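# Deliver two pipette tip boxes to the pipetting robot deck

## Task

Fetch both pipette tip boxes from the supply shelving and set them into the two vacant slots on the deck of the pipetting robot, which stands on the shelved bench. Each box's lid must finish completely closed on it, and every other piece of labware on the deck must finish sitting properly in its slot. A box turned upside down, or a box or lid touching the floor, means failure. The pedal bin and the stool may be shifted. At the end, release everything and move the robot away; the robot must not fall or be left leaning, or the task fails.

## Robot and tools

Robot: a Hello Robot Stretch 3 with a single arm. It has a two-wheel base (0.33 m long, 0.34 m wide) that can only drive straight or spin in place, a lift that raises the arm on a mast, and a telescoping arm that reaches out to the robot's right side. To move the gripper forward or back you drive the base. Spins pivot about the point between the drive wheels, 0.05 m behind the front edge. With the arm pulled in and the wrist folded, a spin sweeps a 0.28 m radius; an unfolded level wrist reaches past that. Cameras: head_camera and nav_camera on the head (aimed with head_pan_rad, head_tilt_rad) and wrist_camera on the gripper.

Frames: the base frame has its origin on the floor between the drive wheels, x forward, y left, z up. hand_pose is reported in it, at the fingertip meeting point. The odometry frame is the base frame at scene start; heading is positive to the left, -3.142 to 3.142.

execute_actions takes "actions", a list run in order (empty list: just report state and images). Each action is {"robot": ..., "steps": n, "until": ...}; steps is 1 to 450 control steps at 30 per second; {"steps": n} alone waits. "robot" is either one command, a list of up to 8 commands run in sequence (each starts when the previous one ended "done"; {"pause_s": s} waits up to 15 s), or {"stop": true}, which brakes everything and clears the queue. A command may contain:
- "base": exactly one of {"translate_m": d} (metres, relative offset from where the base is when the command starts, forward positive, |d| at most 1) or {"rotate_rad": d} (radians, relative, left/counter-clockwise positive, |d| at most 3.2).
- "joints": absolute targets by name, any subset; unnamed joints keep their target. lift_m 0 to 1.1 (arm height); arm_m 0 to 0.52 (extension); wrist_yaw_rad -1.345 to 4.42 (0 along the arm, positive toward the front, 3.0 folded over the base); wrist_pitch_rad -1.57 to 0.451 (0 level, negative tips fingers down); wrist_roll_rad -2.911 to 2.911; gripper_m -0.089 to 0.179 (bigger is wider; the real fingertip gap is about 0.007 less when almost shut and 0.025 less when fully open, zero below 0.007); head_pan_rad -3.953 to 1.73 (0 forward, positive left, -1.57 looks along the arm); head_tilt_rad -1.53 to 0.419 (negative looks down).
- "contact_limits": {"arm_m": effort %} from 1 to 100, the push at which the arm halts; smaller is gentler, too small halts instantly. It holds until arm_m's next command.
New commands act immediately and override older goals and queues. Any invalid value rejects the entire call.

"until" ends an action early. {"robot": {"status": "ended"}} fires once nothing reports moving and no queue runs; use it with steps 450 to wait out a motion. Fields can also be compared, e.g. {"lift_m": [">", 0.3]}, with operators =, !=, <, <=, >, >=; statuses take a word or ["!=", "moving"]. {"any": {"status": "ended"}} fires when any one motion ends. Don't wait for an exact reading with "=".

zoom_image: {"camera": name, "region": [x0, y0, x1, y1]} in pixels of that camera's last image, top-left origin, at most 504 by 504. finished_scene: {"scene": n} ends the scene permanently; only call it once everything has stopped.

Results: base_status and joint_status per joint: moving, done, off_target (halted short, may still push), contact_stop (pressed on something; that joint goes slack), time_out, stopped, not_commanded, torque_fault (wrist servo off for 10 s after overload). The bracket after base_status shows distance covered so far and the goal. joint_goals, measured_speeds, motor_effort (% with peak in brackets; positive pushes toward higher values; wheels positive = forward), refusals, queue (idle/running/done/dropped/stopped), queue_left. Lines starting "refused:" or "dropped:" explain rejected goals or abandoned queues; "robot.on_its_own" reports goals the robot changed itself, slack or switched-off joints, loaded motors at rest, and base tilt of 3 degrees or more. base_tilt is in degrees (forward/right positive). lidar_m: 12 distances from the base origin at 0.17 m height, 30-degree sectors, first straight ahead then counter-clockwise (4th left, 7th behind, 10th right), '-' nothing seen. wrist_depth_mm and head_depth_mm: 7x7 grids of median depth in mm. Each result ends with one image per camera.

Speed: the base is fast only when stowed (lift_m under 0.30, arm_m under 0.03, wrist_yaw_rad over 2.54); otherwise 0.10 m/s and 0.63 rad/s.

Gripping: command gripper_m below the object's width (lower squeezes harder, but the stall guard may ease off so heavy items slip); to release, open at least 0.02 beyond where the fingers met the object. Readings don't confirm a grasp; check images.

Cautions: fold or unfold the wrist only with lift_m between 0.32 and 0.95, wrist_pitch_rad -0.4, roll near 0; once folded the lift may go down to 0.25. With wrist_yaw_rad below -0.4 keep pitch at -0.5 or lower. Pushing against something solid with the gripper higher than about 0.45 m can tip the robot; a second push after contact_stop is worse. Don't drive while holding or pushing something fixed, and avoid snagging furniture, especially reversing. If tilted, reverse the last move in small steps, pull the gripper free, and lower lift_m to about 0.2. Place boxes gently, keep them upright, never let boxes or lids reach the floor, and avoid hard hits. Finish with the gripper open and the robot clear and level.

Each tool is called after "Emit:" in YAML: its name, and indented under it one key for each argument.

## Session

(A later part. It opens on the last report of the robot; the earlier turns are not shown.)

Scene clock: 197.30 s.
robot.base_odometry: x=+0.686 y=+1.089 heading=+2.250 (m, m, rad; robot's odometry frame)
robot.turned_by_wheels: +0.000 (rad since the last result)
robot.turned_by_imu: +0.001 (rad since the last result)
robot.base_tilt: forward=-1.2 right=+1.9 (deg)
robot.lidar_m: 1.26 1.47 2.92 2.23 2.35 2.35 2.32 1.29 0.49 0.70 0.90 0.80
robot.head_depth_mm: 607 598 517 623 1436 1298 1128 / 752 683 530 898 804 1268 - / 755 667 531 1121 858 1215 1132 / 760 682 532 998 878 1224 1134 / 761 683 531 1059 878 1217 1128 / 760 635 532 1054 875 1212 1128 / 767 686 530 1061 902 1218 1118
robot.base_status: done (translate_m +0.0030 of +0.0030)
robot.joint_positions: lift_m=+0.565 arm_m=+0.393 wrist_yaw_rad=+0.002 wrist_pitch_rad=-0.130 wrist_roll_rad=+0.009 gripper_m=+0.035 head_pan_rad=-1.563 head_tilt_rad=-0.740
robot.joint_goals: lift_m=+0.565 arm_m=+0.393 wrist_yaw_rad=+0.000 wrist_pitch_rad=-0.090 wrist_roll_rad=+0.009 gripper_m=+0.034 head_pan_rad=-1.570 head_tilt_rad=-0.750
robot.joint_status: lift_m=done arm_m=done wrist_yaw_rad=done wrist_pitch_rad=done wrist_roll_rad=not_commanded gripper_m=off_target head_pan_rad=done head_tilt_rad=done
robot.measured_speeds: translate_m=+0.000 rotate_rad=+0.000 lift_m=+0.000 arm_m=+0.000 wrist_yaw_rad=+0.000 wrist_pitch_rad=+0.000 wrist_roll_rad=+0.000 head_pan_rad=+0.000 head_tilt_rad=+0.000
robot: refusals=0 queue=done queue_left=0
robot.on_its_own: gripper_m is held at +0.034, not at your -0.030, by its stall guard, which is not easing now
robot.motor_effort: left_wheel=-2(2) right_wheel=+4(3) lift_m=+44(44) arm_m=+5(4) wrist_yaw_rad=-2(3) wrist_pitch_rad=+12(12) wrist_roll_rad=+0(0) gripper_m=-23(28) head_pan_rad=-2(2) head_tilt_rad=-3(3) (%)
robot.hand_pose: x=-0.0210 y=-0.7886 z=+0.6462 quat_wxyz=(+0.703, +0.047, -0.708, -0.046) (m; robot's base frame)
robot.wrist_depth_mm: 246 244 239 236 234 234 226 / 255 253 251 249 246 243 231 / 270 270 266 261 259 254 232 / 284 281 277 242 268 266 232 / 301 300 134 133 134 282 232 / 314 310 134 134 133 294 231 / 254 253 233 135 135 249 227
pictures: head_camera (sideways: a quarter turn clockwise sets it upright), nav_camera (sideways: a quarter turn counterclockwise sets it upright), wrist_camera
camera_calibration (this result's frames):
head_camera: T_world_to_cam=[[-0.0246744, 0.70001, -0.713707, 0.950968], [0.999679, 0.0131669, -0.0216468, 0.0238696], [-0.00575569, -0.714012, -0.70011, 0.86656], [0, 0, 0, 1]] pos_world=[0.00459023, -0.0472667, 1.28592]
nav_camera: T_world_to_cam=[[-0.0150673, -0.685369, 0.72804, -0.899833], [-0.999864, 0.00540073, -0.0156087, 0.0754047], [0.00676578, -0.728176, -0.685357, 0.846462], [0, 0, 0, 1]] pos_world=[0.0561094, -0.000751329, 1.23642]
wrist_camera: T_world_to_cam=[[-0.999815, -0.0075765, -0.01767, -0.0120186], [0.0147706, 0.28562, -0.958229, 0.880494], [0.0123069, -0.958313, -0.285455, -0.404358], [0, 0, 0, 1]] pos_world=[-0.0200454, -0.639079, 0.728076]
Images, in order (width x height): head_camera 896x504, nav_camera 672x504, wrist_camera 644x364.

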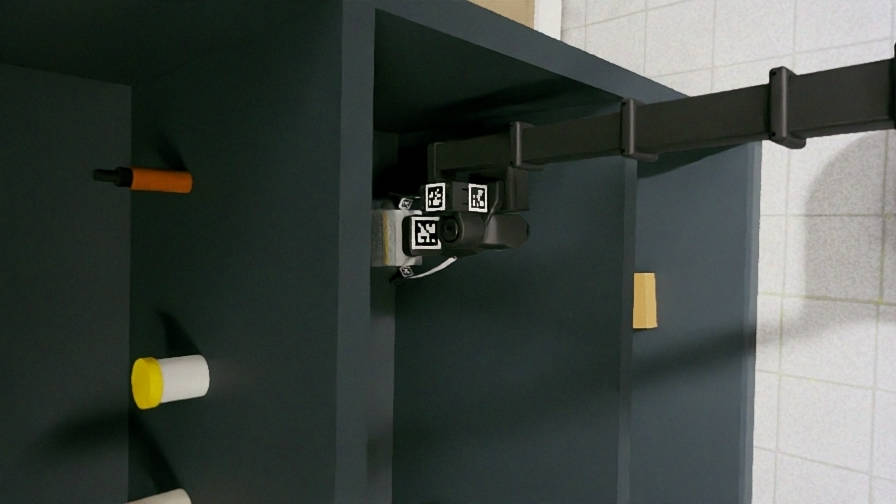

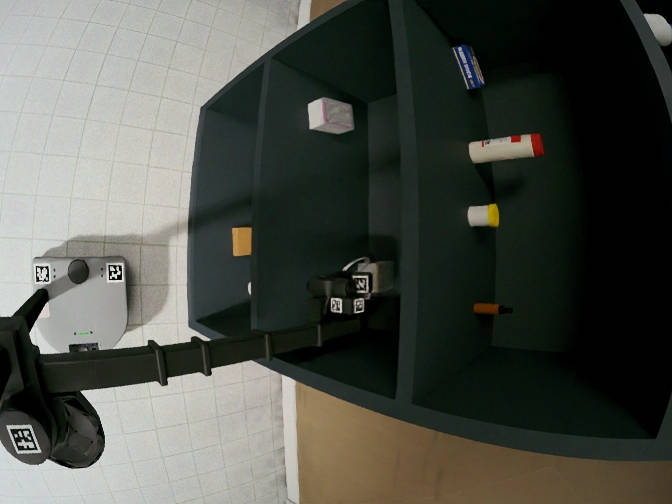

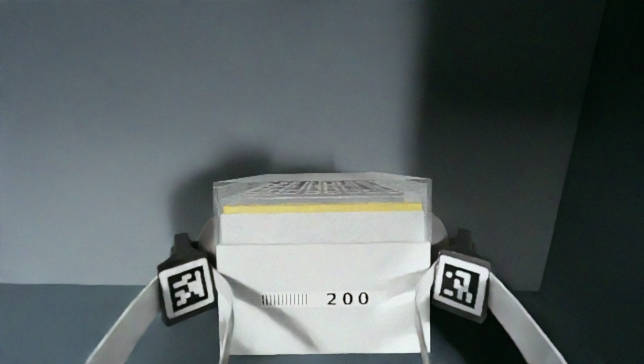

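Emit:
execute_actions:
  actions:
    - {"robot":{"joints":{"lift_m":0.525}},"steps":100,"until":{"robot":{"status":"ended"}}}
    - {"robot":{"joints":{"wrist_pitch_rad":-0.3}},"steps":100,"until":{"robot":{"status":"ended"}}}
    - {"robot":{"joints":{"gripper_m":0.115}},"steps":60,"until":{"robot":{"status":"ended"}}}
    - {"steps":5}

Scene clock: 215.87 s.
robot.base_odometry: x=+0.686 y=+1.089 heading=+2.250 (m, m, rad; robot's odometry frame)
robot.turned_by_wheels: +0.000 (rad since the last result)
robot.turned_by_imu: +0.001 (rad since the last result)
robot.base_tilt: forward=-1.0 right=+1.9 (deg)
robot.lidar_m: 1.27 1.47 2.92 2.24 2.35 2.36 2.33 1.29 0.49 0.70 0.90 0.80
robot.head_depth_mm: 606 598 515 625 1437 1297 1128 / 750 683 530 904 828 1244 - / 758 665 531 1118 856 1220 1125 / 759 683 530 1026 879 1217 1124 / 762 680 529 1059 878 1217 1134 / 764 633 530 1055 879 1212 1128 / 767 684 532 1054 902 1224 1137
robot.base_status: done (translate_m +0.0030 of +0.0030)
robot.joint_positions: lift_m=+0.525 arm_m=+0.393 wrist_yaw_rad=+0.002 wrist_pitch_rad=-0.313 wrist_roll_rad=+0.009 gripper_m=+0.115 head_pan_rad=-1.563 head_tilt_rad=-0.740
robot.joint_goals: lift_m=+0.525 arm_m=+0.393 wrist_yaw_rad=+0.000 wrist_pitch_rad=-0.300 wrist_roll_rad=+0.009 gripper_m=+0.115 head_pan_rad=-1.570 head_tilt_rad=-0.750
robot.joint_status: lift_m=done arm_m=done wrist_yaw_rad=done wrist_pitch_rad=done wrist_roll_rad=not_commanded gripper_m=done head_pan_rad=done head_tilt_rad=done
robot.measured_speeds: translate_m=+0.000 rotate_rad=+0.000 lift_m=+0.000 arm_m=+0.000 wrist_yaw_rad=+0.000 wrist_pitch_rad=+0.000 wrist_roll_rad=+0.000 head_pan_rad=+0.000 head_tilt_rad=+0.000
robot: refusals=0 queue=done queue_left=0
robot.motor_effort: left_wheel=-2(2) right_wheel=+3(4) lift_m=+32(47) arm_m=+4(5) wrist_yaw_rad=-2(2) wrist_pitch_rad=+4(13) wrist_roll_rad=+0(0) gripper_m=+0(89) head_pan_rad=-2(2) head_tilt_rad=-3(4) (%)
robot.hand_pose: x=-0.0211 y=-0.7740 z=+0.5621 quat_wxyz=(+0.696, +0.110, -0.701, -0.110) (m; robot's base frame)
robot.wrist_depth_mm: 242 238 235 233 231 228 221 / 259 256 253 250 248 246 232 / 279 280 269 199 263 265 231 / 283 282 252 143 246 271 231 / 219 218 129 129 129 221 209 / 179 184 141 138 141 181 173 / 154 146 149 148 148 144 148
pictures: head_camera (sideways: a quarter turn clockwise sets it upright), nav_camera (sideways: a quarter turn counterclockwise sets it upright), wrist_camera
camera_calibration (this result's frames):
head_camera: T_world_to_cam=[[-0.0246743, 0.70001, -0.713707, 0.950968], [0.999679, 0.0131668, -0.0216468, 0.0238696], [-0.00575577, -0.714012, -0.70011, 0.86656], [0, 0, 0, 1]] pos_world=[0.00459022, -0.0472667, 1.28592]
nav_camera: T_world_to_cam=[[-0.0150674, -0.685369, 0.72804, -0.899833], [-0.999864, 0.00540085, -0.0156087, 0.0754047], [0.0067657, -0.728176, -0.685357, 0.846463], [0, 0, 0, 1]] pos_world=[0.0561094, -0.000751327, 1.23642]
wrist_camera: T_world_to_cam=[[-0.999823, -0.00395119, -0.0184093, -0.0102779], [0.0146005, 0.454661, -0.890545, 0.888533], [0.0118887, -0.890656, -0.454523, -0.267044], [0, 0, 0, 1]] pos_world=[-0.0200742, -0.641866, 0.669711]
Images, in order (width x height): head_camera 896x504, nav_camera 672x504, wrist_camera 644x364.

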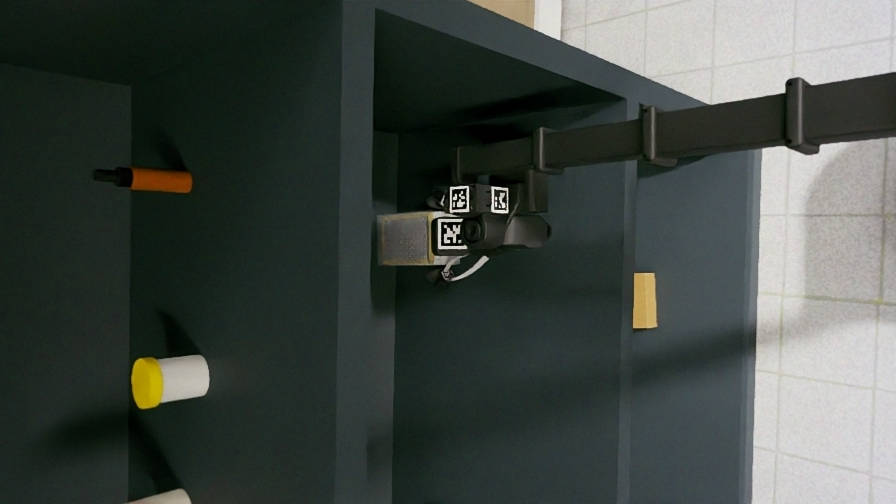

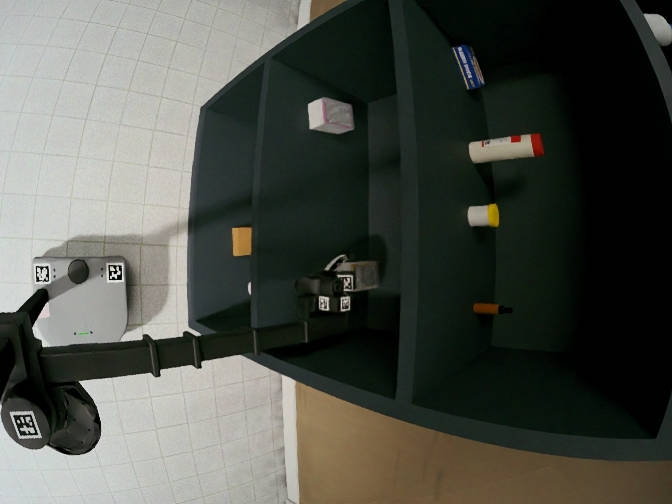

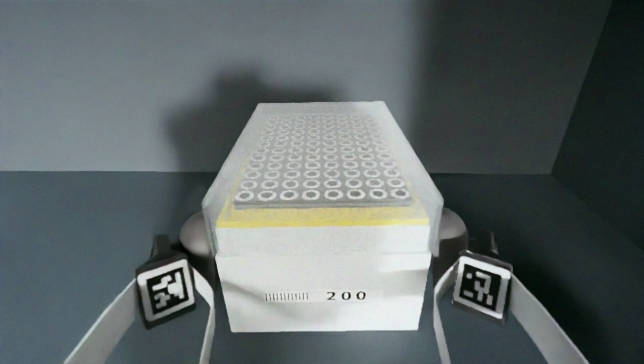

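Emit:
execute_actions:
  actions:
    - {"robot":{"joints":{"gripper_m":0.16}},"steps":60,"until":{"robot":{"status":"ended"}}}
    - {"robot":{"joints":{"wrist_pitch_rad":-0.1}},"steps":100,"until":{"robot":{"status":"ended"}}}
    - {"robot":{"joints":{"lift_m":0.482}},"steps":100,"until":{"robot":{"status":"ended"}}}
    - {"steps":5}

Scene clock: 223.90 s.
robot.base_odometry: x=+0.686 y=+1.089 heading=+2.250 (m, m, rad; robot's odometry frame)
robot.turned_by_wheels: +0.000 (rad since the last result)
robot.turned_by_imu: +0.001 (rad since the last result)
robot.base_tilt: forward=-1.0 right=+2.0 (deg)
robot.lidar_m: 1.27 1.47 2.92 2.23 2.35 2.37 2.32 1.29 0.49 0.70 0.90 0.80
robot.head_depth_mm: 605 598 518 623 1449 1296 1130 / 754 684 532 902 829 1241 1136 / 755 665 531 1082 847 1217 1132 / 759 684 530 1055 856 1220 1128 / 760 683 532 1054 874 1218 1130 / 762 632 531 1059 875 1221 1125 / 769 684 530 1061 903 1215 1133
robot.base_status: done (translate_m +0.0030 of +0.0030)
robot.joint_positions: lift_m=+0.482 arm_m=+0.393 wrist_yaw_rad=+0.002 wrist_pitch_rad=-0.124 wrist_roll_rad=+0.009 gripper_m=+0.160 head_pan_rad=-1.563 head_tilt_rad=-0.740
robot.joint_goals: lift_m=+0.482 arm_m=+0.393 wrist_yaw_rad=+0.000 wrist_pitch_rad=-0.100 wrist_roll_rad=+0.009 gripper_m=+0.160 head_pan_rad=-1.570 head_tilt_rad=-0.750
robot.joint_status: lift_m=done arm_m=done wrist_yaw_rad=done wrist_pitch_rad=done wrist_roll_rad=not_commanded gripper_m=done head_pan_rad=done head_tilt_rad=done
robot.measured_speeds: translate_m=+0.000 rotate_rad=+0.000 lift_m=+0.000 arm_m=+0.000 wrist_yaw_rad=+0.000 wrist_pitch_rad=+0.000 wrist_roll_rad=+0.000 head_pan_rad=+0.000 head_tilt_rad=+0.000
robot: refusals=0 queue=done queue_left=0
robot.motor_effort: left_wheel=-2(2) right_wheel=+4(3) lift_m=+31(32) arm_m=+5(5) wrist_yaw_rad=-1(1) wrist_pitch_rad=+8(7) wrist_roll_rad=+0(0) gripper_m=+0(93) head_pan_rad=-1(2) head_tilt_rad=-3(2) (%)
robot.hand_pose: x=-0.0211 y=-0.7889 z=+0.5653 quat_wxyz=(+0.703, +0.044, -0.709, -0.044) (m; robot's base frame)
robot.wrist_depth_mm: 246 241 239 237 234 233 226 / 258 254 251 249 246 243 232 / 269 267 262 257 256 253 232 / 284 283 272 148 264 266 231 / 245 261 119 118 119 250 219 / 195 184 122 121 121 175 178 / - 145 129 128 130 144 143
pictures: head_camera (sideways: a quarter turn clockwise sets it upright), nav_camera (sideways: a quarter turn counterclockwise sets it upright), wrist_camera
camera_calibration (this result's frames):
head_camera: T_world_to_cam=[[-0.0246743, 0.70001, -0.713707, 0.950968], [0.999679, 0.0131668, -0.0216468, 0.0238696], [-0.00575577, -0.714012, -0.70011, 0.86656], [0, 0, 0, 1]] pos_world=[0.00459022, -0.0472667, 1.28592]
nav_camera: T_world_to_cam=[[-0.0150674, -0.685369, 0.72804, -0.899833], [-0.999864, 0.00540085, -0.0156087, 0.0754047], [0.0067657, -0.728176, -0.685357, 0.846463], [0, 0, 0, 1]] pos_world=[0.0561094, -0.000751331, 1.23642]
wrist_camera: T_world_to_cam=[[-0.999816, -0.00751358, -0.017633, -0.0134657], [0.0148305, 0.279528, -0.960023, 0.799276], [0.0121421, -0.960108, -0.279366, -0.432665], [0, 0, 0, 1]] pos_world=[-0.0200634, -0.638927, 0.646214]
Images, in order (width x height): head_camera 896x504, nav_camera 672x504, wrist_camera 644x364.

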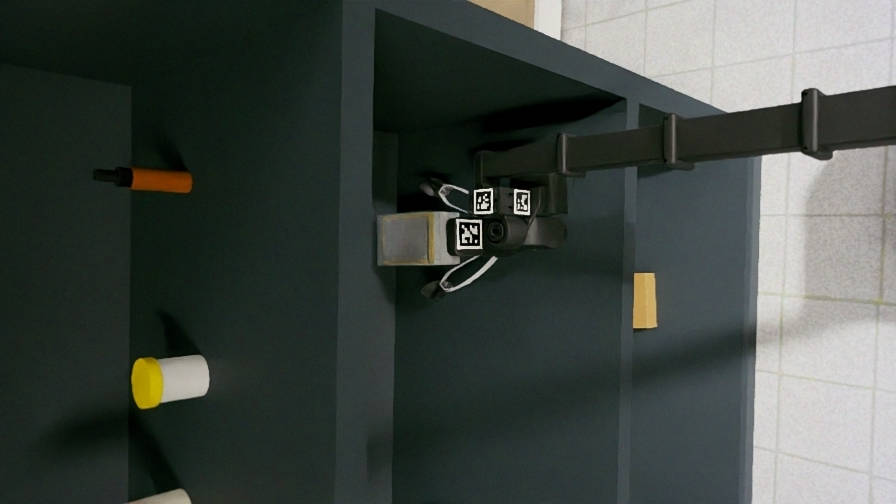

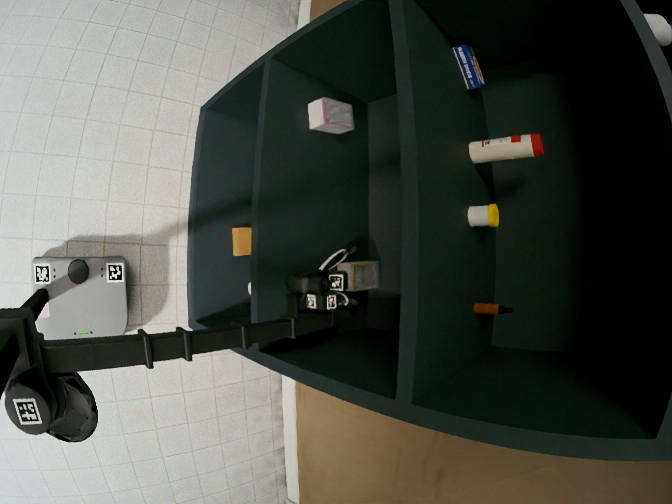

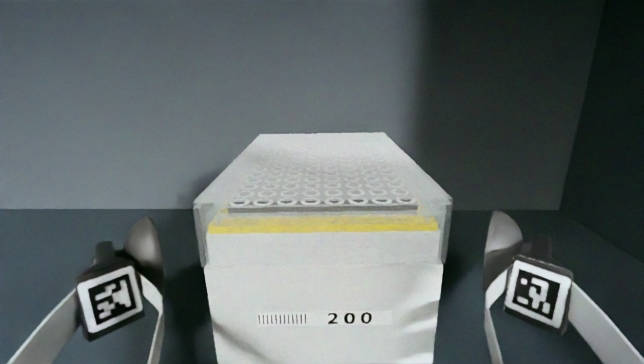

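Emit:
execute_actions:
  actions:
    - {"robot":{"joints":{"lift_m":0.479}},"steps":100,"until":{"robot":{"status":"ended"}}}
    - {"robot":{"joints":{"gripper_m":0.104}},"steps":60,"until":{"robot":{"status":"ended"}}}
    - {"steps":15}

Scene clock: 228.40 s.
robot.base_odometry: x=+0.686 y=+1.089 heading=+2.250 (m, m, rad; robot's odometry frame)
robot.turned_by_wheels: +0.000 (rad since the last result)
robot.turned_by_imu: +0.001 (rad since the last result)
robot.base_tilt: forward=-1.0 right=+2.0 (deg)
robot.lidar_m: 1.27 1.47 2.92 2.23 2.35 2.36 2.33 1.29 0.49 0.70 0.90 0.80
robot.head_depth_mm: 603 598 517 625 1442 1292 1128 / 755 684 531 901 830 1226 1139 / 757 669 532 1092 850 1215 1123 / 760 683 532 1030 859 1212 1128 / 762 682 532 1054 878 1220 1130 / 762 630 532 1059 881 1217 1134 / 765 683 532 1053 903 1219 1132
robot.base_status: done (translate_m +0.0030 of +0.0030)
robot.joint_positions: lift_m=+0.479 arm_m=+0.393 wrist_yaw_rad=+0.002 wrist_pitch_rad=-0.124 wrist_roll_rad=+0.009 gripper_m=+0.104 head_pan_rad=-1.563 head_tilt_rad=-0.740
robot.joint_goals: lift_m=+0.479 arm_m=+0.393 wrist_yaw_rad=+0.000 wrist_pitch_rad=-0.100 wrist_roll_rad=+0.009 gripper_m=+0.104 head_pan_rad=-1.570 head_tilt_rad=-0.750
robot.joint_status: lift_m=done arm_m=done wrist_yaw_rad=done wrist_pitch_rad=done wrist_roll_rad=not_commanded gripper_m=done head_pan_rad=done head_tilt_rad=done
robot.measured_speeds: translate_m=+0.000 rotate_rad=+0.000 lift_m=+0.000 arm_m=+0.000 wrist_yaw_rad=+0.000 wrist_pitch_rad=+0.000 wrist_roll_rad=+0.000 head_pan_rad=+0.000 head_tilt_rad=+0.000
robot: refusals=0 queue=done queue_left=0
robot.motor_effort: left_wheel=-2(2) right_wheel=+4(4) lift_m=+31(29) arm_m=+5(4) wrist_yaw_rad=-1(1) wrist_pitch_rad=+7(8) wrist_roll_rad=+0(0) gripper_m=-1(92) head_pan_rad=-1(2) head_tilt_rad=-3(4) (%)
robot.hand_pose: x=-0.0211 y=-0.7889 z=+0.5624 quat_wxyz=(+0.703, +0.044, -0.709, -0.044) (m; robot's base frame)
robot.wrist_depth_mm: 244 243 238 237 234 232 227 / 257 252 252 248 246 242 232 / 270 265 262 256 257 255 231 / 286 280 273 138 264 268 234 / 240 238 123 123 124 230 213 / 181 184 128 128 129 182 173 / 144 141 136 134 135 140 140
pictures: head_camera (sideways: a quarter turn clockwise sets it upright), nav_camera (sideways: a quarter turn counterclockwise sets it upright), wrist_camera
camera_calibration (this result's frames):
head_camera: T_world_to_cam=[[-0.0246744, 0.70001, -0.713707, 0.950968], [0.999679, 0.0131669, -0.0216468, 0.0238696], [-0.00575569, -0.714012, -0.70011, 0.866561], [0, 0, 0, 1]] pos_world=[0.00459023, -0.0472667, 1.28592]
nav_camera: T_world_to_cam=[[-0.0150673, -0.685369, 0.72804, -0.899833], [-0.999864, 0.00540073, -0.0156087, 0.0754047], [0.00676578, -0.728176, -0.685357, 0.846463], [0, 0, 0, 1]] pos_world=[0.0561094, -0.000751317, 1.23642]
wrist_camera: T_world_to_cam=[[-0.999817, -0.00747272, -0.0176325, -0.0134968], [0.0148422, 0.279471, -0.960039, 0.796384], [0.0121019, -0.960125, -0.279309, -0.433546], [0, 0, 0, 1]] pos_world=[-0.0200677, -0.638926, 0.643228]
Images, in order (width x height): head_camera 896x504, nav_camera 672x504, wrist_camera 644x364.

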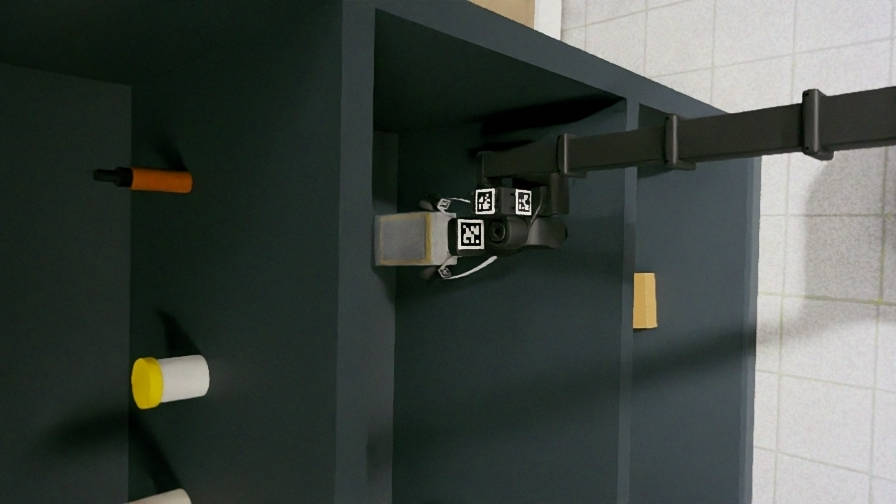

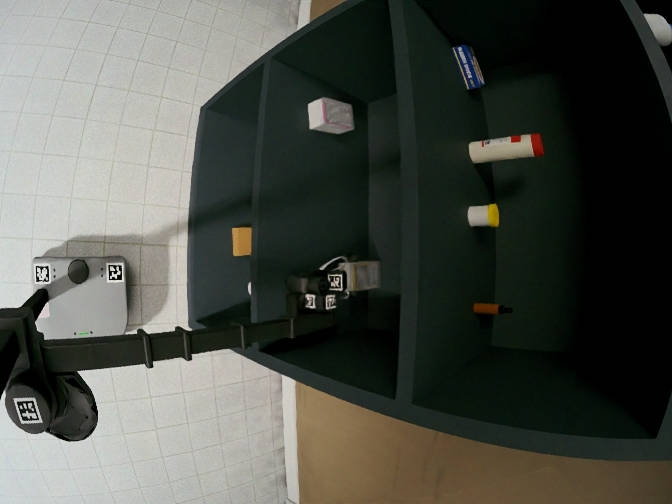

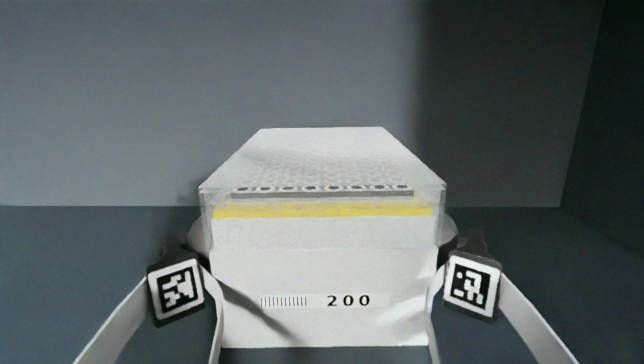

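Emit:
execute_actions:
  actions:
    - {"robot":{"joints":{"gripper_m":-0.06}},"steps":40,"until":{"robot":{"status":"ended"}}}
    - {"robot":{"joints":{"lift_m":0.52}},"steps":100,"until":{"robot":{"status":"ended"}}}
    - {"steps":10}

Scene clock: 234.37 s.
robot.base_odometry: x=+0.686 y=+1.089 heading=+2.250 (m, m, rad; robot's odometry frame)
robot.turned_by_wheels: +0.000 (rad since the last result)
robot.turned_by_imu: +0.001 (rad since the last result)
robot.base_tilt: forward=-1.0 right=+2.0 (deg)
robot.lidar_m: 1.27 1.47 2.92 2.24 2.34 2.36 2.32 1.29 0.49 0.70 0.80 0.80
robot.head_depth_mm: 604 596 517 625 1445 1293 1126 / 756 684 532 903 828 1237 - / 755 667 530 1104 856 1221 1129 / 758 682 532 1000 880 1215 1132 / 762 685 531 1050 877 1225 1127 / 763 632 531 1060 878 1220 1128 / 763 684 532 1051 901 1221 1130
robot.base_status: done (translate_m +0.0030 of +0.0030)
robot.joint_positions: lift_m=+0.520 arm_m=+0.393 wrist_yaw_rad=+0.002 wrist_pitch_rad=-0.129 wrist_roll_rad=+0.009 gripper_m=-0.057 head_pan_rad=-1.563 head_tilt_rad=-0.740
robot.joint_goals: lift_m=+0.520 arm_m=+0.393 wrist_yaw_rad=+0.000 wrist_pitch_rad=-0.100 wrist_roll_rad=+0.009 gripper_m=-0.060 head_pan_rad=-1.570 head_tilt_rad=-0.750
robot.joint_status: lift_m=done arm_m=done wrist_yaw_rad=done wrist_pitch_rad=done wrist_roll_rad=not_commanded gripper_m=off_target head_pan_rad=done head_tilt_rad=done
robot.measured_speeds: translate_m=+0.000 rotate_rad=+0.000 lift_m=+0.000 arm_m=+0.000 wrist_yaw_rad=+0.000 wrist_pitch_rad=+0.000 wrist_roll_rad=+0.000 head_pan_rad=+0.000 head_tilt_rad=+0.000
robot: refusals=0 queue=done queue_left=0
robot.motor_effort: left_wheel=-2(2) right_wheel=+4(4) lift_m=+45(46) arm_m=+4(5) wrist_yaw_rad=+0(1) wrist_pitch_rad=+9(9) wrist_roll_rad=+0(0) gripper_m=-57(100) head_pan_rad=-1(2) head_tilt_rad=-4(3) (%)
robot.hand_pose: x=-0.0211 y=-0.7886 z=+0.6015 quat_wxyz=(+0.703, +0.046, -0.708, -0.046) (m; robot's base frame)
robot.wrist_depth_mm: 244 242 239 238 234 232 227 / 257 254 251 250 244 241 233 / 268 269 263 262 258 255 233 / 284 282 276 145 264 266 232 / 300 294 128 128 128 279 230 / 245 248 132 132 132 235 219 / 196 195 181 137 178 189 190
pictures: head_camera (sideways: a quarter turn clockwise sets it upright), nav_camera (sideways: a quarter turn counterclockwise sets it upright), wrist_camera
camera_calibration (this result's frames):
head_camera: T_world_to_cam=[[-0.0246744, 0.700013, -0.713704, 0.950964], [0.999679, 0.013167, -0.0216468, 0.0238696], [-0.00575571, -0.714009, -0.700113, 0.866564], [0, 0, 0, 1]] pos_world=[0.00459022, -0.0472666, 1.28592]
nav_camera: T_world_to_cam=[[-0.0150673, -0.685372, 0.728038, -0.89983], [-0.999864, 0.00540079, -0.0156087, 0.0754047], [0.00676576, -0.728173, -0.68536, 0.846466], [0, 0, 0, 1]] pos_world=[0.0561094, -0.000751075, 1.23642]
wrist_camera: T_world_to_cam=[[-0.999817, -0.00736381, -0.017665, -0.0127029], [0.0148371, 0.284784, -0.958477, 0.83708], [0.0120888, -0.958563, -0.284623, -0.4179], [0, 0, 0, 1]] pos_world=[-0.0200686, -0.639065, 0.683153]
Images, in order (width x height): head_camera 896x504, nav_camera 672x504, wrist_camera 644x364.

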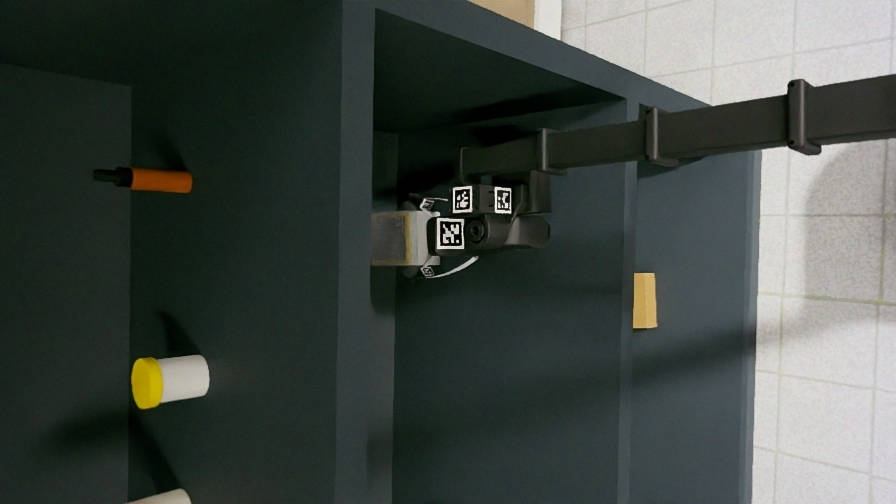

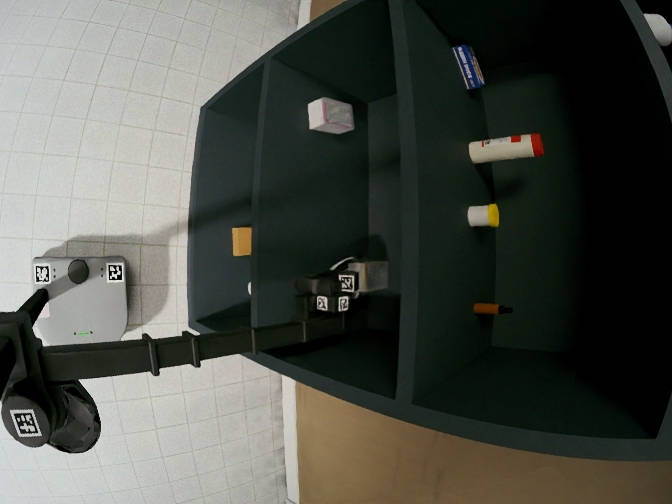

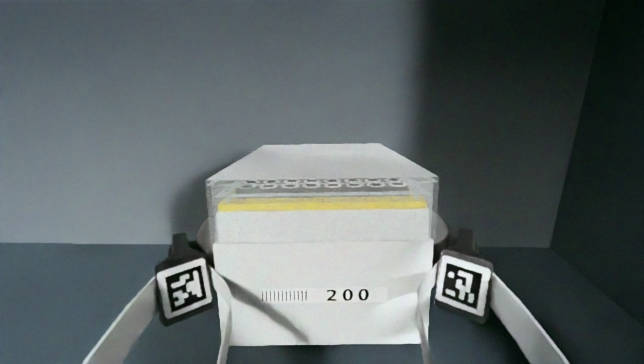

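Emit:
execute_actions:
  actions:
    - {"robot":{"joints":{"gripper_m":-0.07}},"steps":20}
    - {"robot":{"joints":{"arm_m":0.0}},"steps":300,"until":{"robot":{"arm_m_status":["!=","moving"]}}}
    - {"robot":{"base":{"rotate_rad":0.52},"joints":{"gripper_m":-0.075}},"steps":200,"until":{"robot":{"base_status":["!=","moving"]}}}

Scene clock: 252.77 s.
robot.base_odometry: x=+0.686 y=+1.089 heading=+2.770 (m, m, rad; robot's odometry frame)
robot.turned_by_wheels: +0.520 (rad since the last result)
robot.turned_by_imu: +0.525 (rad since the last result)
robot.base_tilt: forward=-1.1 right=+2.0 (deg)
robot.lidar_m: 1.83 2.91 2.24 2.35 2.36 2.32 1.30 0.49 0.70 0.80 0.79 1.27
robot.head_depth_mm: 758 624 512 1048 874 1146 1090 / 765 680 531 1065 878 1191 1131 / 822 684 551 1057 902 1214 1170 / 877 684 1094 1051 898 1221 1105 / 844 683 1146 1022 1358 1281 1130 / 797 684 985 1047 1346 1297 1128 / 708 718 865 1069 1511 1292 1130
robot.base_status: done (rotate_rad +0.5198 of +0.5200)
robot.joint_positions: lift_m=+0.520 arm_m=+0.000 wrist_yaw_rad=+0.000 wrist_pitch_rad=-0.130 wrist_roll_rad=+0.009 gripper_m=-0.067 head_pan_rad=-1.563 head_tilt_rad=-0.741
robot.joint_goals: lift_m=+0.520 arm_m=+0.000 wrist_yaw_rad=+0.000 wrist_pitch_rad=-0.100 wrist_roll_rad=+0.009 gripper_m=-0.070 head_pan_rad=-1.570 head_tilt_rad=-0.750
robot.joint_status: lift_m=done arm_m=done wrist_yaw_rad=done wrist_pitch_rad=done wrist_roll_rad=not_commanded gripper_m=off_target head_pan_rad=done head_tilt_rad=done
robot.measured_speeds: translate_m=+0.000 rotate_rad=+0.000 lift_m=+0.000 arm_m=+0.000 wrist_yaw_rad=+0.000 wrist_pitch_rad=+0.000 wrist_roll_rad=+0.000 head_pan_rad=+0.000 head_tilt_rad=+0.000
robot: refusals=0 queue=done queue_left=0
robot.on_its_own: gripper_m is held at -0.070, not at your -0.075, by its stall guard, which is still easing
robot.motor_effort: left_wheel=-2(7) right_wheel=+3(9) lift_m=+45(45) arm_m=-6(8) wrist_yaw_rad=-1(2) wrist_pitch_rad=+9(9) wrist_roll_rad=+0(0) gripper_m=-61(100) head_pan_rad=-3(2) head_tilt_rad=-4(4) (%)
robot.hand_pose: x=-0.0214 y=-0.3963 z=+0.6012 quat_wxyz=(+0.703, +0.046, -0.708, -0.046) (m; robot's base frame)
robot.wrist_depth_mm: - 500 647 730 623 553 485 / - 520 680 769 647 568 501 / - 532 639 725 662 596 529 / - 491 431 145 421 453 451 / - 570 129 129 128 313 311 / - - 132 132 133 244 235 / 893 644 721 137 668 706 205
pictures: head_camera (sideways: a quarter turn clockwise sets it upright), nav_camera (sideways: a quarter turn counterclockwise sets it upright), wrist_camera
camera_calibration (this result's frames):
head_camera: T_world_to_cam=[[-0.024627, 0.700038, -0.713681, 0.950934], [0.99968, 0.0130998, -0.0216466, 0.0238694], [-0.0058044, -0.713986, -0.700136, 0.866595], [0, 0, 0, 1]] pos_world=[0.00458701, -0.047266, 1.28591]
nav_camera: T_world_to_cam=[[-0.0151137, -0.685394, 0.728015, -0.899801], [-0.999863, 0.00546924, -0.0156082, 0.0754041], [0.00671611, -0.728152, -0.685383, 0.846497], [0, 0, 0, 1]] pos_world=[0.0561093, -0.000752335, 1.23642]
wrist_camera: T_world_to_cam=[[-0.999826, -0.00602485, -0.017671, -0.00961573], [0.015214, 0.285668, -0.958208, 0.725314], [0.0108211, -0.95831, -0.285526, -0.0412371], [0, 0, 0, 1]] pos_world=[-0.0202028, -0.246775, 0.683058]
Images, in order (width x height): head_camera 896x504, nav_camera 672x504, wrist_camera 644x364.

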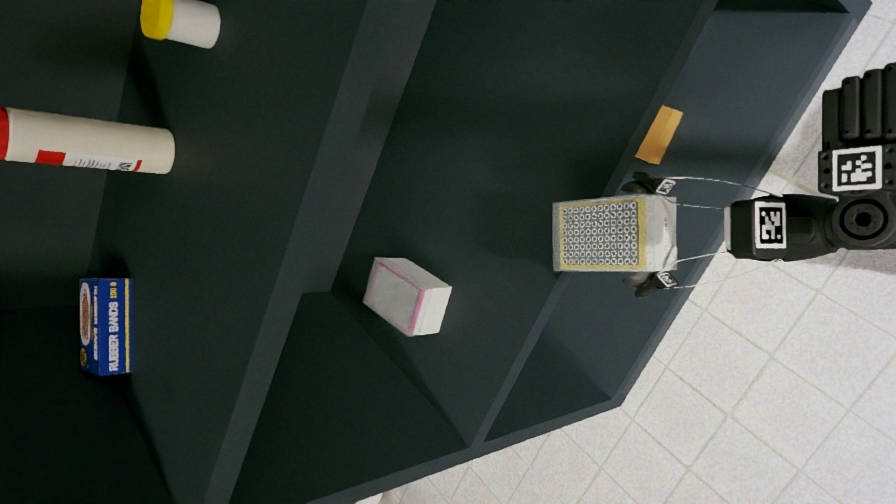

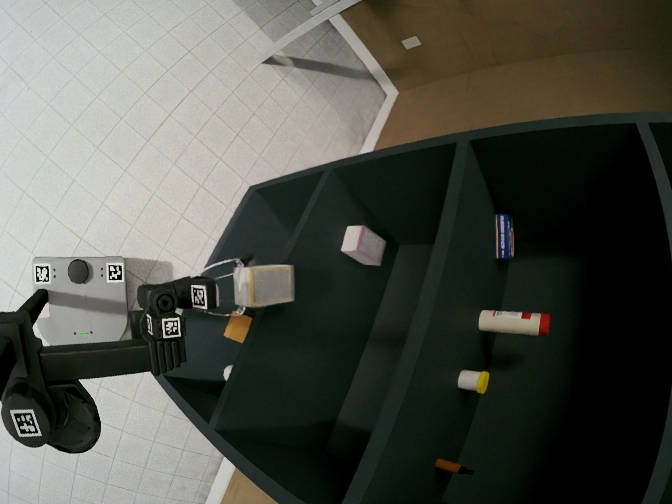

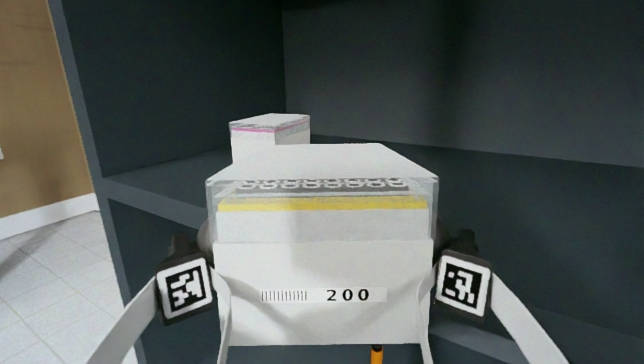

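Stable. Drive on.

Emit:
execute_actions:
  actions:
    - {"robot":{"base":{"translate_m":0.92}},"steps":200,"until":{"robot":{"translate_m":[">",0.2]}}}
    - {"robot":{"joints":{"gripper_m":-0.08}},"steps":15}
    - {"robot":{"joints":{"lift_m":0.85}},"steps":120}
    - {"robot":{"joints":{"gripper_m":-0.075}},"steps":300,"until":{"robot":{"base_status":["!=","moving"],"lift_m_status":["!=","moving"]}}}
    - {"robot":{"base":{"rotate_rad":1.05},"joints":{"gripper_m":-0.07,"head_tilt_rad":-0.7}},"steps":200,"until":{"robot":{"base_status":["!=","moving"]}}}

Scene clock: 268.73 s.
robot.base_odometry: x=-0.171 y=+1.423 heading=-2.464 (m, m, rad; robot's odometry frame)
robot.turned_by_wheels: +1.050 (rad since the last result)
robot.turned_by_imu: +1.060 (rad since the last result)
robot.base_tilt: forward=-1.0 right=+1.9 (deg)
robot.lidar_m: 2.12 1.86 2.60 3.09 1.36 1.31 0.94 0.73 0.82 0.59 1.19 0.96
robot.head_depth_mm: 1048 1173 931 721 678 - - / 1046 1181 933 745 674 - - / 1061 1183 818 479 - - 1103 / 1066 1182 817 479 1442 1288 1129 / 1062 1198 877 769 1428 1315 1141 / 1062 1206 935 720 1470 1315 1144 / 1064 1207 912 725 1466 1316 1140
robot.base_status: done (rotate_rad +1.0498 of +1.0500)
robot.joint_positions: lift_m=+0.850 arm_m=+0.000 wrist_yaw_rad=+0.000 wrist_pitch_rad=-0.131 wrist_roll_rad=+0.009 gripper_m=-0.053 head_pan_rad=-1.563 head_tilt_rad=-0.705
robot.joint_goals: lift_m=+0.850 arm_m=+0.000 wrist_yaw_rad=+0.000 wrist_pitch_rad=-0.100 wrist_roll_rad=+0.009 gripper_m=-0.055 head_pan_rad=-1.570 head_tilt_rad=-0.700
robot.joint_status: lift_m=done arm_m=done wrist_yaw_rad=done wrist_pitch_rad=done wrist_roll_rad=not_commanded gripper_m=done head_pan_rad=done head_tilt_rad=done
robot.measured_speeds: translate_m=+0.000 rotate_rad=+0.000 lift_m=+0.000 arm_m=+0.000 wrist_yaw_rad=+0.000 wrist_pitch_rad=+0.000 wrist_roll_rad=+0.000 head_pan_rad=+0.000 head_tilt_rad=+0.000
robot: refusals=0 queue=done queue_left=0
robot.on_its_own: gripper_m is held at -0.055, not at your -0.070, by its stall guard, which is still easing
robot.motor_effort: left_wheel=-2(7) right_wheel=+4(9) lift_m=+44(47) arm_m=-6(6) wrist_yaw_rad=-1(0) wrist_pitch_rad=+9(9) wrist_roll_rad=+0(0) gripper_m=-53(100) head_pan_rad=-3(3) head_tilt_rad=+2(7) (%)
robot.hand_pose: x=-0.0214 y=-0.3962 z=+0.9312 quat_wxyz=(+0.703, +0.046, -0.708, -0.047) (m; robot's base frame)
robot.wrist_depth_mm: 482 951 914 922 917 898 872 / 501 963 957 931 917 919 898 / 519 - - 970 986 923 961 / 549 734 714 145 694 768 820 / 524 423 128 128 129 462 517 / 391 363 132 132 132 366 353 / 334 327 305 137 298 310 309
pictures: head_camera (sideways: a quarter turn clockwise sets it upright), nav_camera (sideways: a quarter turn counterclockwise sets it upright), wrist_camera
camera_calibration (this result's frames):
head_camera: T_world_to_cam=[[-0.0244008, 0.673927, -0.738395, 0.983141], [0.999686, 0.0122836, -0.0218243, 0.0241016], [-0.0056378, -0.738696, -0.674015, 0.832619], [0, 0, 0, 1]] pos_world=[0.00458958, -0.0478089, 1.28767]
nav_camera: T_world_to_cam=[[-0.0153433, -0.658777, 0.752182, -0.931296], [-0.999859, 0.00493397, -0.0160742, 0.0760114], [0.00687805, -0.752322, -0.658759, 0.811866], [0, 0, 0, 1]] pos_world=[0.0561275, -0.00310626, 1.23655]
wrist_camera: T_world_to_cam=[[-0.999826, -0.00600317, -0.0176728, -0.00377935], [0.0152208, 0.285773, -0.958177, 1.04151], [0.0108025, -0.958279, -0.285632, 0.0530961], [0, 0, 0, 1]] pos_world=[-0.0202048, -0.246777, 1.01305]
Images, in order (width x height): head_camera 896x504, nav_camera 672x504, wrist_camera 644x364.

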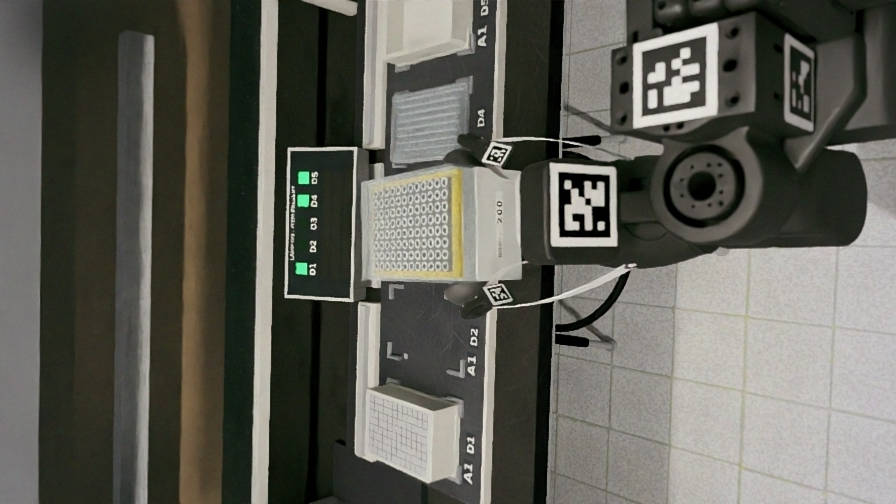

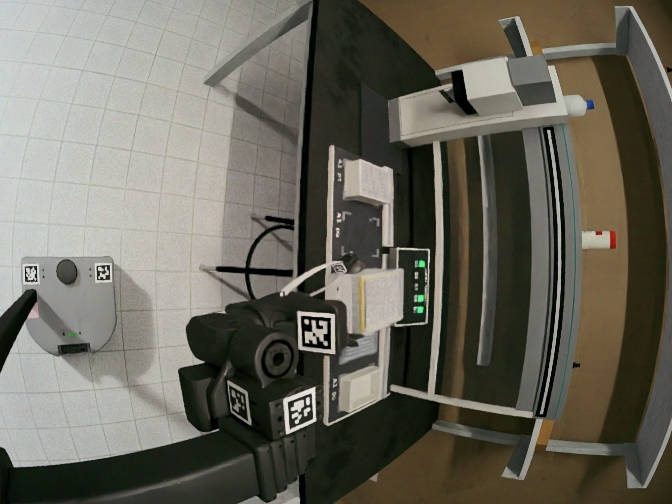

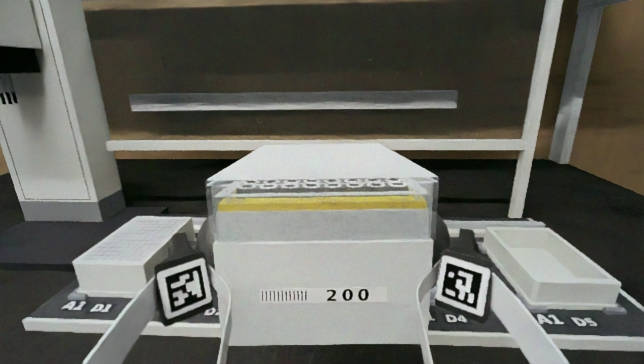

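Emit:
execute_actions:
  actions:
    - {"robot":{"joints":{"gripper_m":-0.075}},"steps":20}
    - {"robot":{"base":{"translate_m":0.116},"joints":{"arm_m":0.2,"lift_m":0.80}},"steps":300,"until":{"robot":{"base_status":["!=","moving"],"lift_m_status":["!=","moving"]}}}

Scene clock: 295.40 s.
robot.base_odometry: x=-0.262 y=+1.350 heading=-2.464 (m, m, rad; robot's odometry frame)
robot.turned_by_wheels: +0.000 (rad since the last result)
robot.turned_by_imu: +0.003 (rad since the last result)
robot.base_tilt: forward=-1.0 right=+1.9 (deg)
robot.lidar_m: 2.10 1.75 2.42 3.07 1.44 1.42 1.06 0.83 0.86 0.60 1.20 0.87
robot.head_depth_mm: 1062 1177 878 767 - - - / 1061 1192 822 - 1479 1317 1145 / 1060 1189 815 - 1470 1318 1139 / 1061 1194 822 711 1429 1303 1138 / 1068 1199 932 718 1474 1311 1142 / 1063 1203 888 737 1471 1315 1154 / 669 747 834 763 1477 1319 1146
robot.base_status: done (translate_m +0.1160 of +0.1160)
robot.joint_positions: lift_m=+0.800 arm_m=+0.200 wrist_yaw_rad=+0.000 wrist_pitch_rad=-0.131 wrist_roll_rad=+0.009 gripper_m=-0.066 head_pan_rad=-1.563 head_tilt_rad=-0.704
robot.joint_goals: lift_m=+0.800 arm_m=+0.200 wrist_yaw_rad=+0.000 wrist_pitch_rad=-0.100 wrist_roll_rad=+0.009 gripper_m=-0.065 head_pan_rad=-1.570 head_tilt_rad=-0.700
robot.joint_status: lift_m=done arm_m=done wrist_yaw_rad=done wrist_pitch_rad=done wrist_roll_rad=not_commanded gripper_m=off_target head_pan_rad=done head_tilt_rad=done
robot.measured_speeds: translate_m=+0.000 rotate_rad=+0.000 lift_m=+0.000 arm_m=+0.000 wrist_yaw_rad=+0.000 wrist_pitch_rad=+0.000 wrist_roll_rad=+0.000 head_pan_rad=+0.000 head_tilt_rad=+0.000
robot: refusals=0 queue=done queue_left=0
robot.on_its_own: gripper_m is held at -0.065, not at your -0.075, by its stall guard, which is still easing
robot.motor_effort: left_wheel=-2(3) right_wheel=+3(8) lift_m=+32(44) arm_m=+5(2) wrist_yaw_rad=+0(1) wrist_pitch_rad=+9(10) wrist_roll_rad=+0(0) gripper_m=-9(100) head_pan_rad=-1(2) head_tilt_rad=+3(2) (%)
robot.hand_pose: x=-0.0214 y=-0.5955 z=+0.8815 quat_wxyz=(+0.703, +0.046, -0.708, -0.047) (m; robot's base frame)
robot.wrist_depth_mm: 328 763 753 718 708 716 710 / 331 780 758 747 740 716 717 / 333 805 793 798 769 760 741 / 336 640 568 145 324 333 597 / 350 408 128 129 128 298 386 / 311 252 132 132 133 311 290 / 197 192 218 137 226 242 239
pictures: head_camera (sideways: a quarter turn clockwise sets it upright), nav_camera (sideways: a quarter turn counterclockwise sets it upright), wrist_camera
camera_calibration (this result's frames):
head_camera: T_world_to_cam=[[-0.0243499, 0.67388, -0.738439, 0.983199], [0.999687, 0.0122071, -0.0218246, 0.024102], [-0.00569294, -0.73874, -0.673967, 0.832556], [0, 0, 0, 1]] pos_world=[0.004586, -0.0478097, 1.28767]
nav_camera: T_world_to_cam=[[-0.0153931, -0.658726, 0.752225, -0.931353], [-0.999858, 0.005008, -0.016075, 0.0760125], [0.00682188, -0.752366, -0.65871, 0.811802], [0, 0, 0, 1]] pos_world=[0.0561273, -0.00311432, 1.23655]
wrist_camera: T_world_to_cam=[[-0.999826, -0.00602565, -0.017676, -0.00585617], [0.0152113, 0.286313, -0.958015, 1.05102], [0.0108335, -0.958117, -0.286172, -0.151475], [0, 0, 0, 1]] pos_world=[-0.0202015, -0.446087, 0.963442]
Images, in order (width x height): head_camera 896x504, nav_camera 672x504, wrist_camera 644x364.

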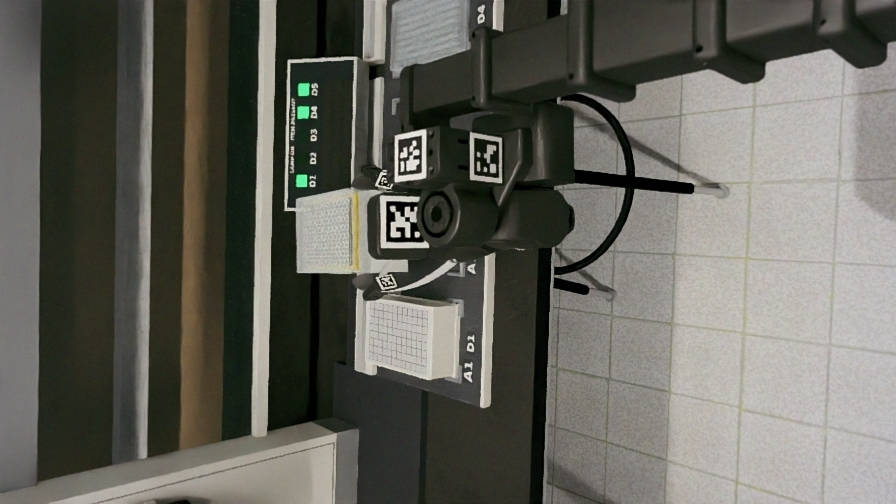

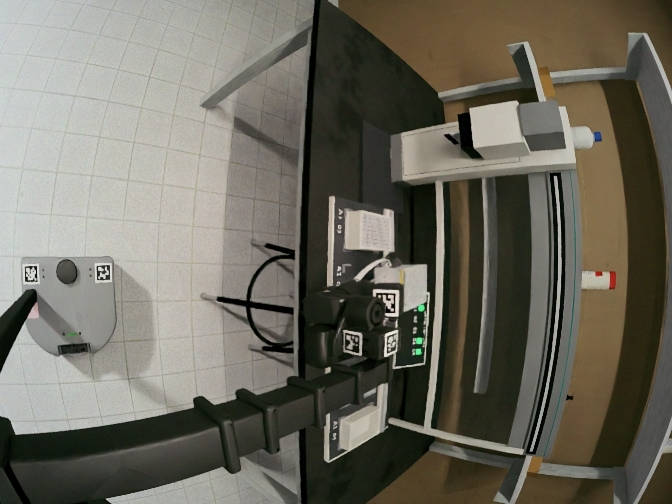

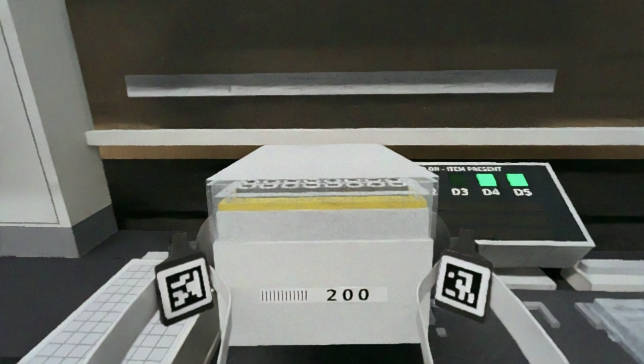

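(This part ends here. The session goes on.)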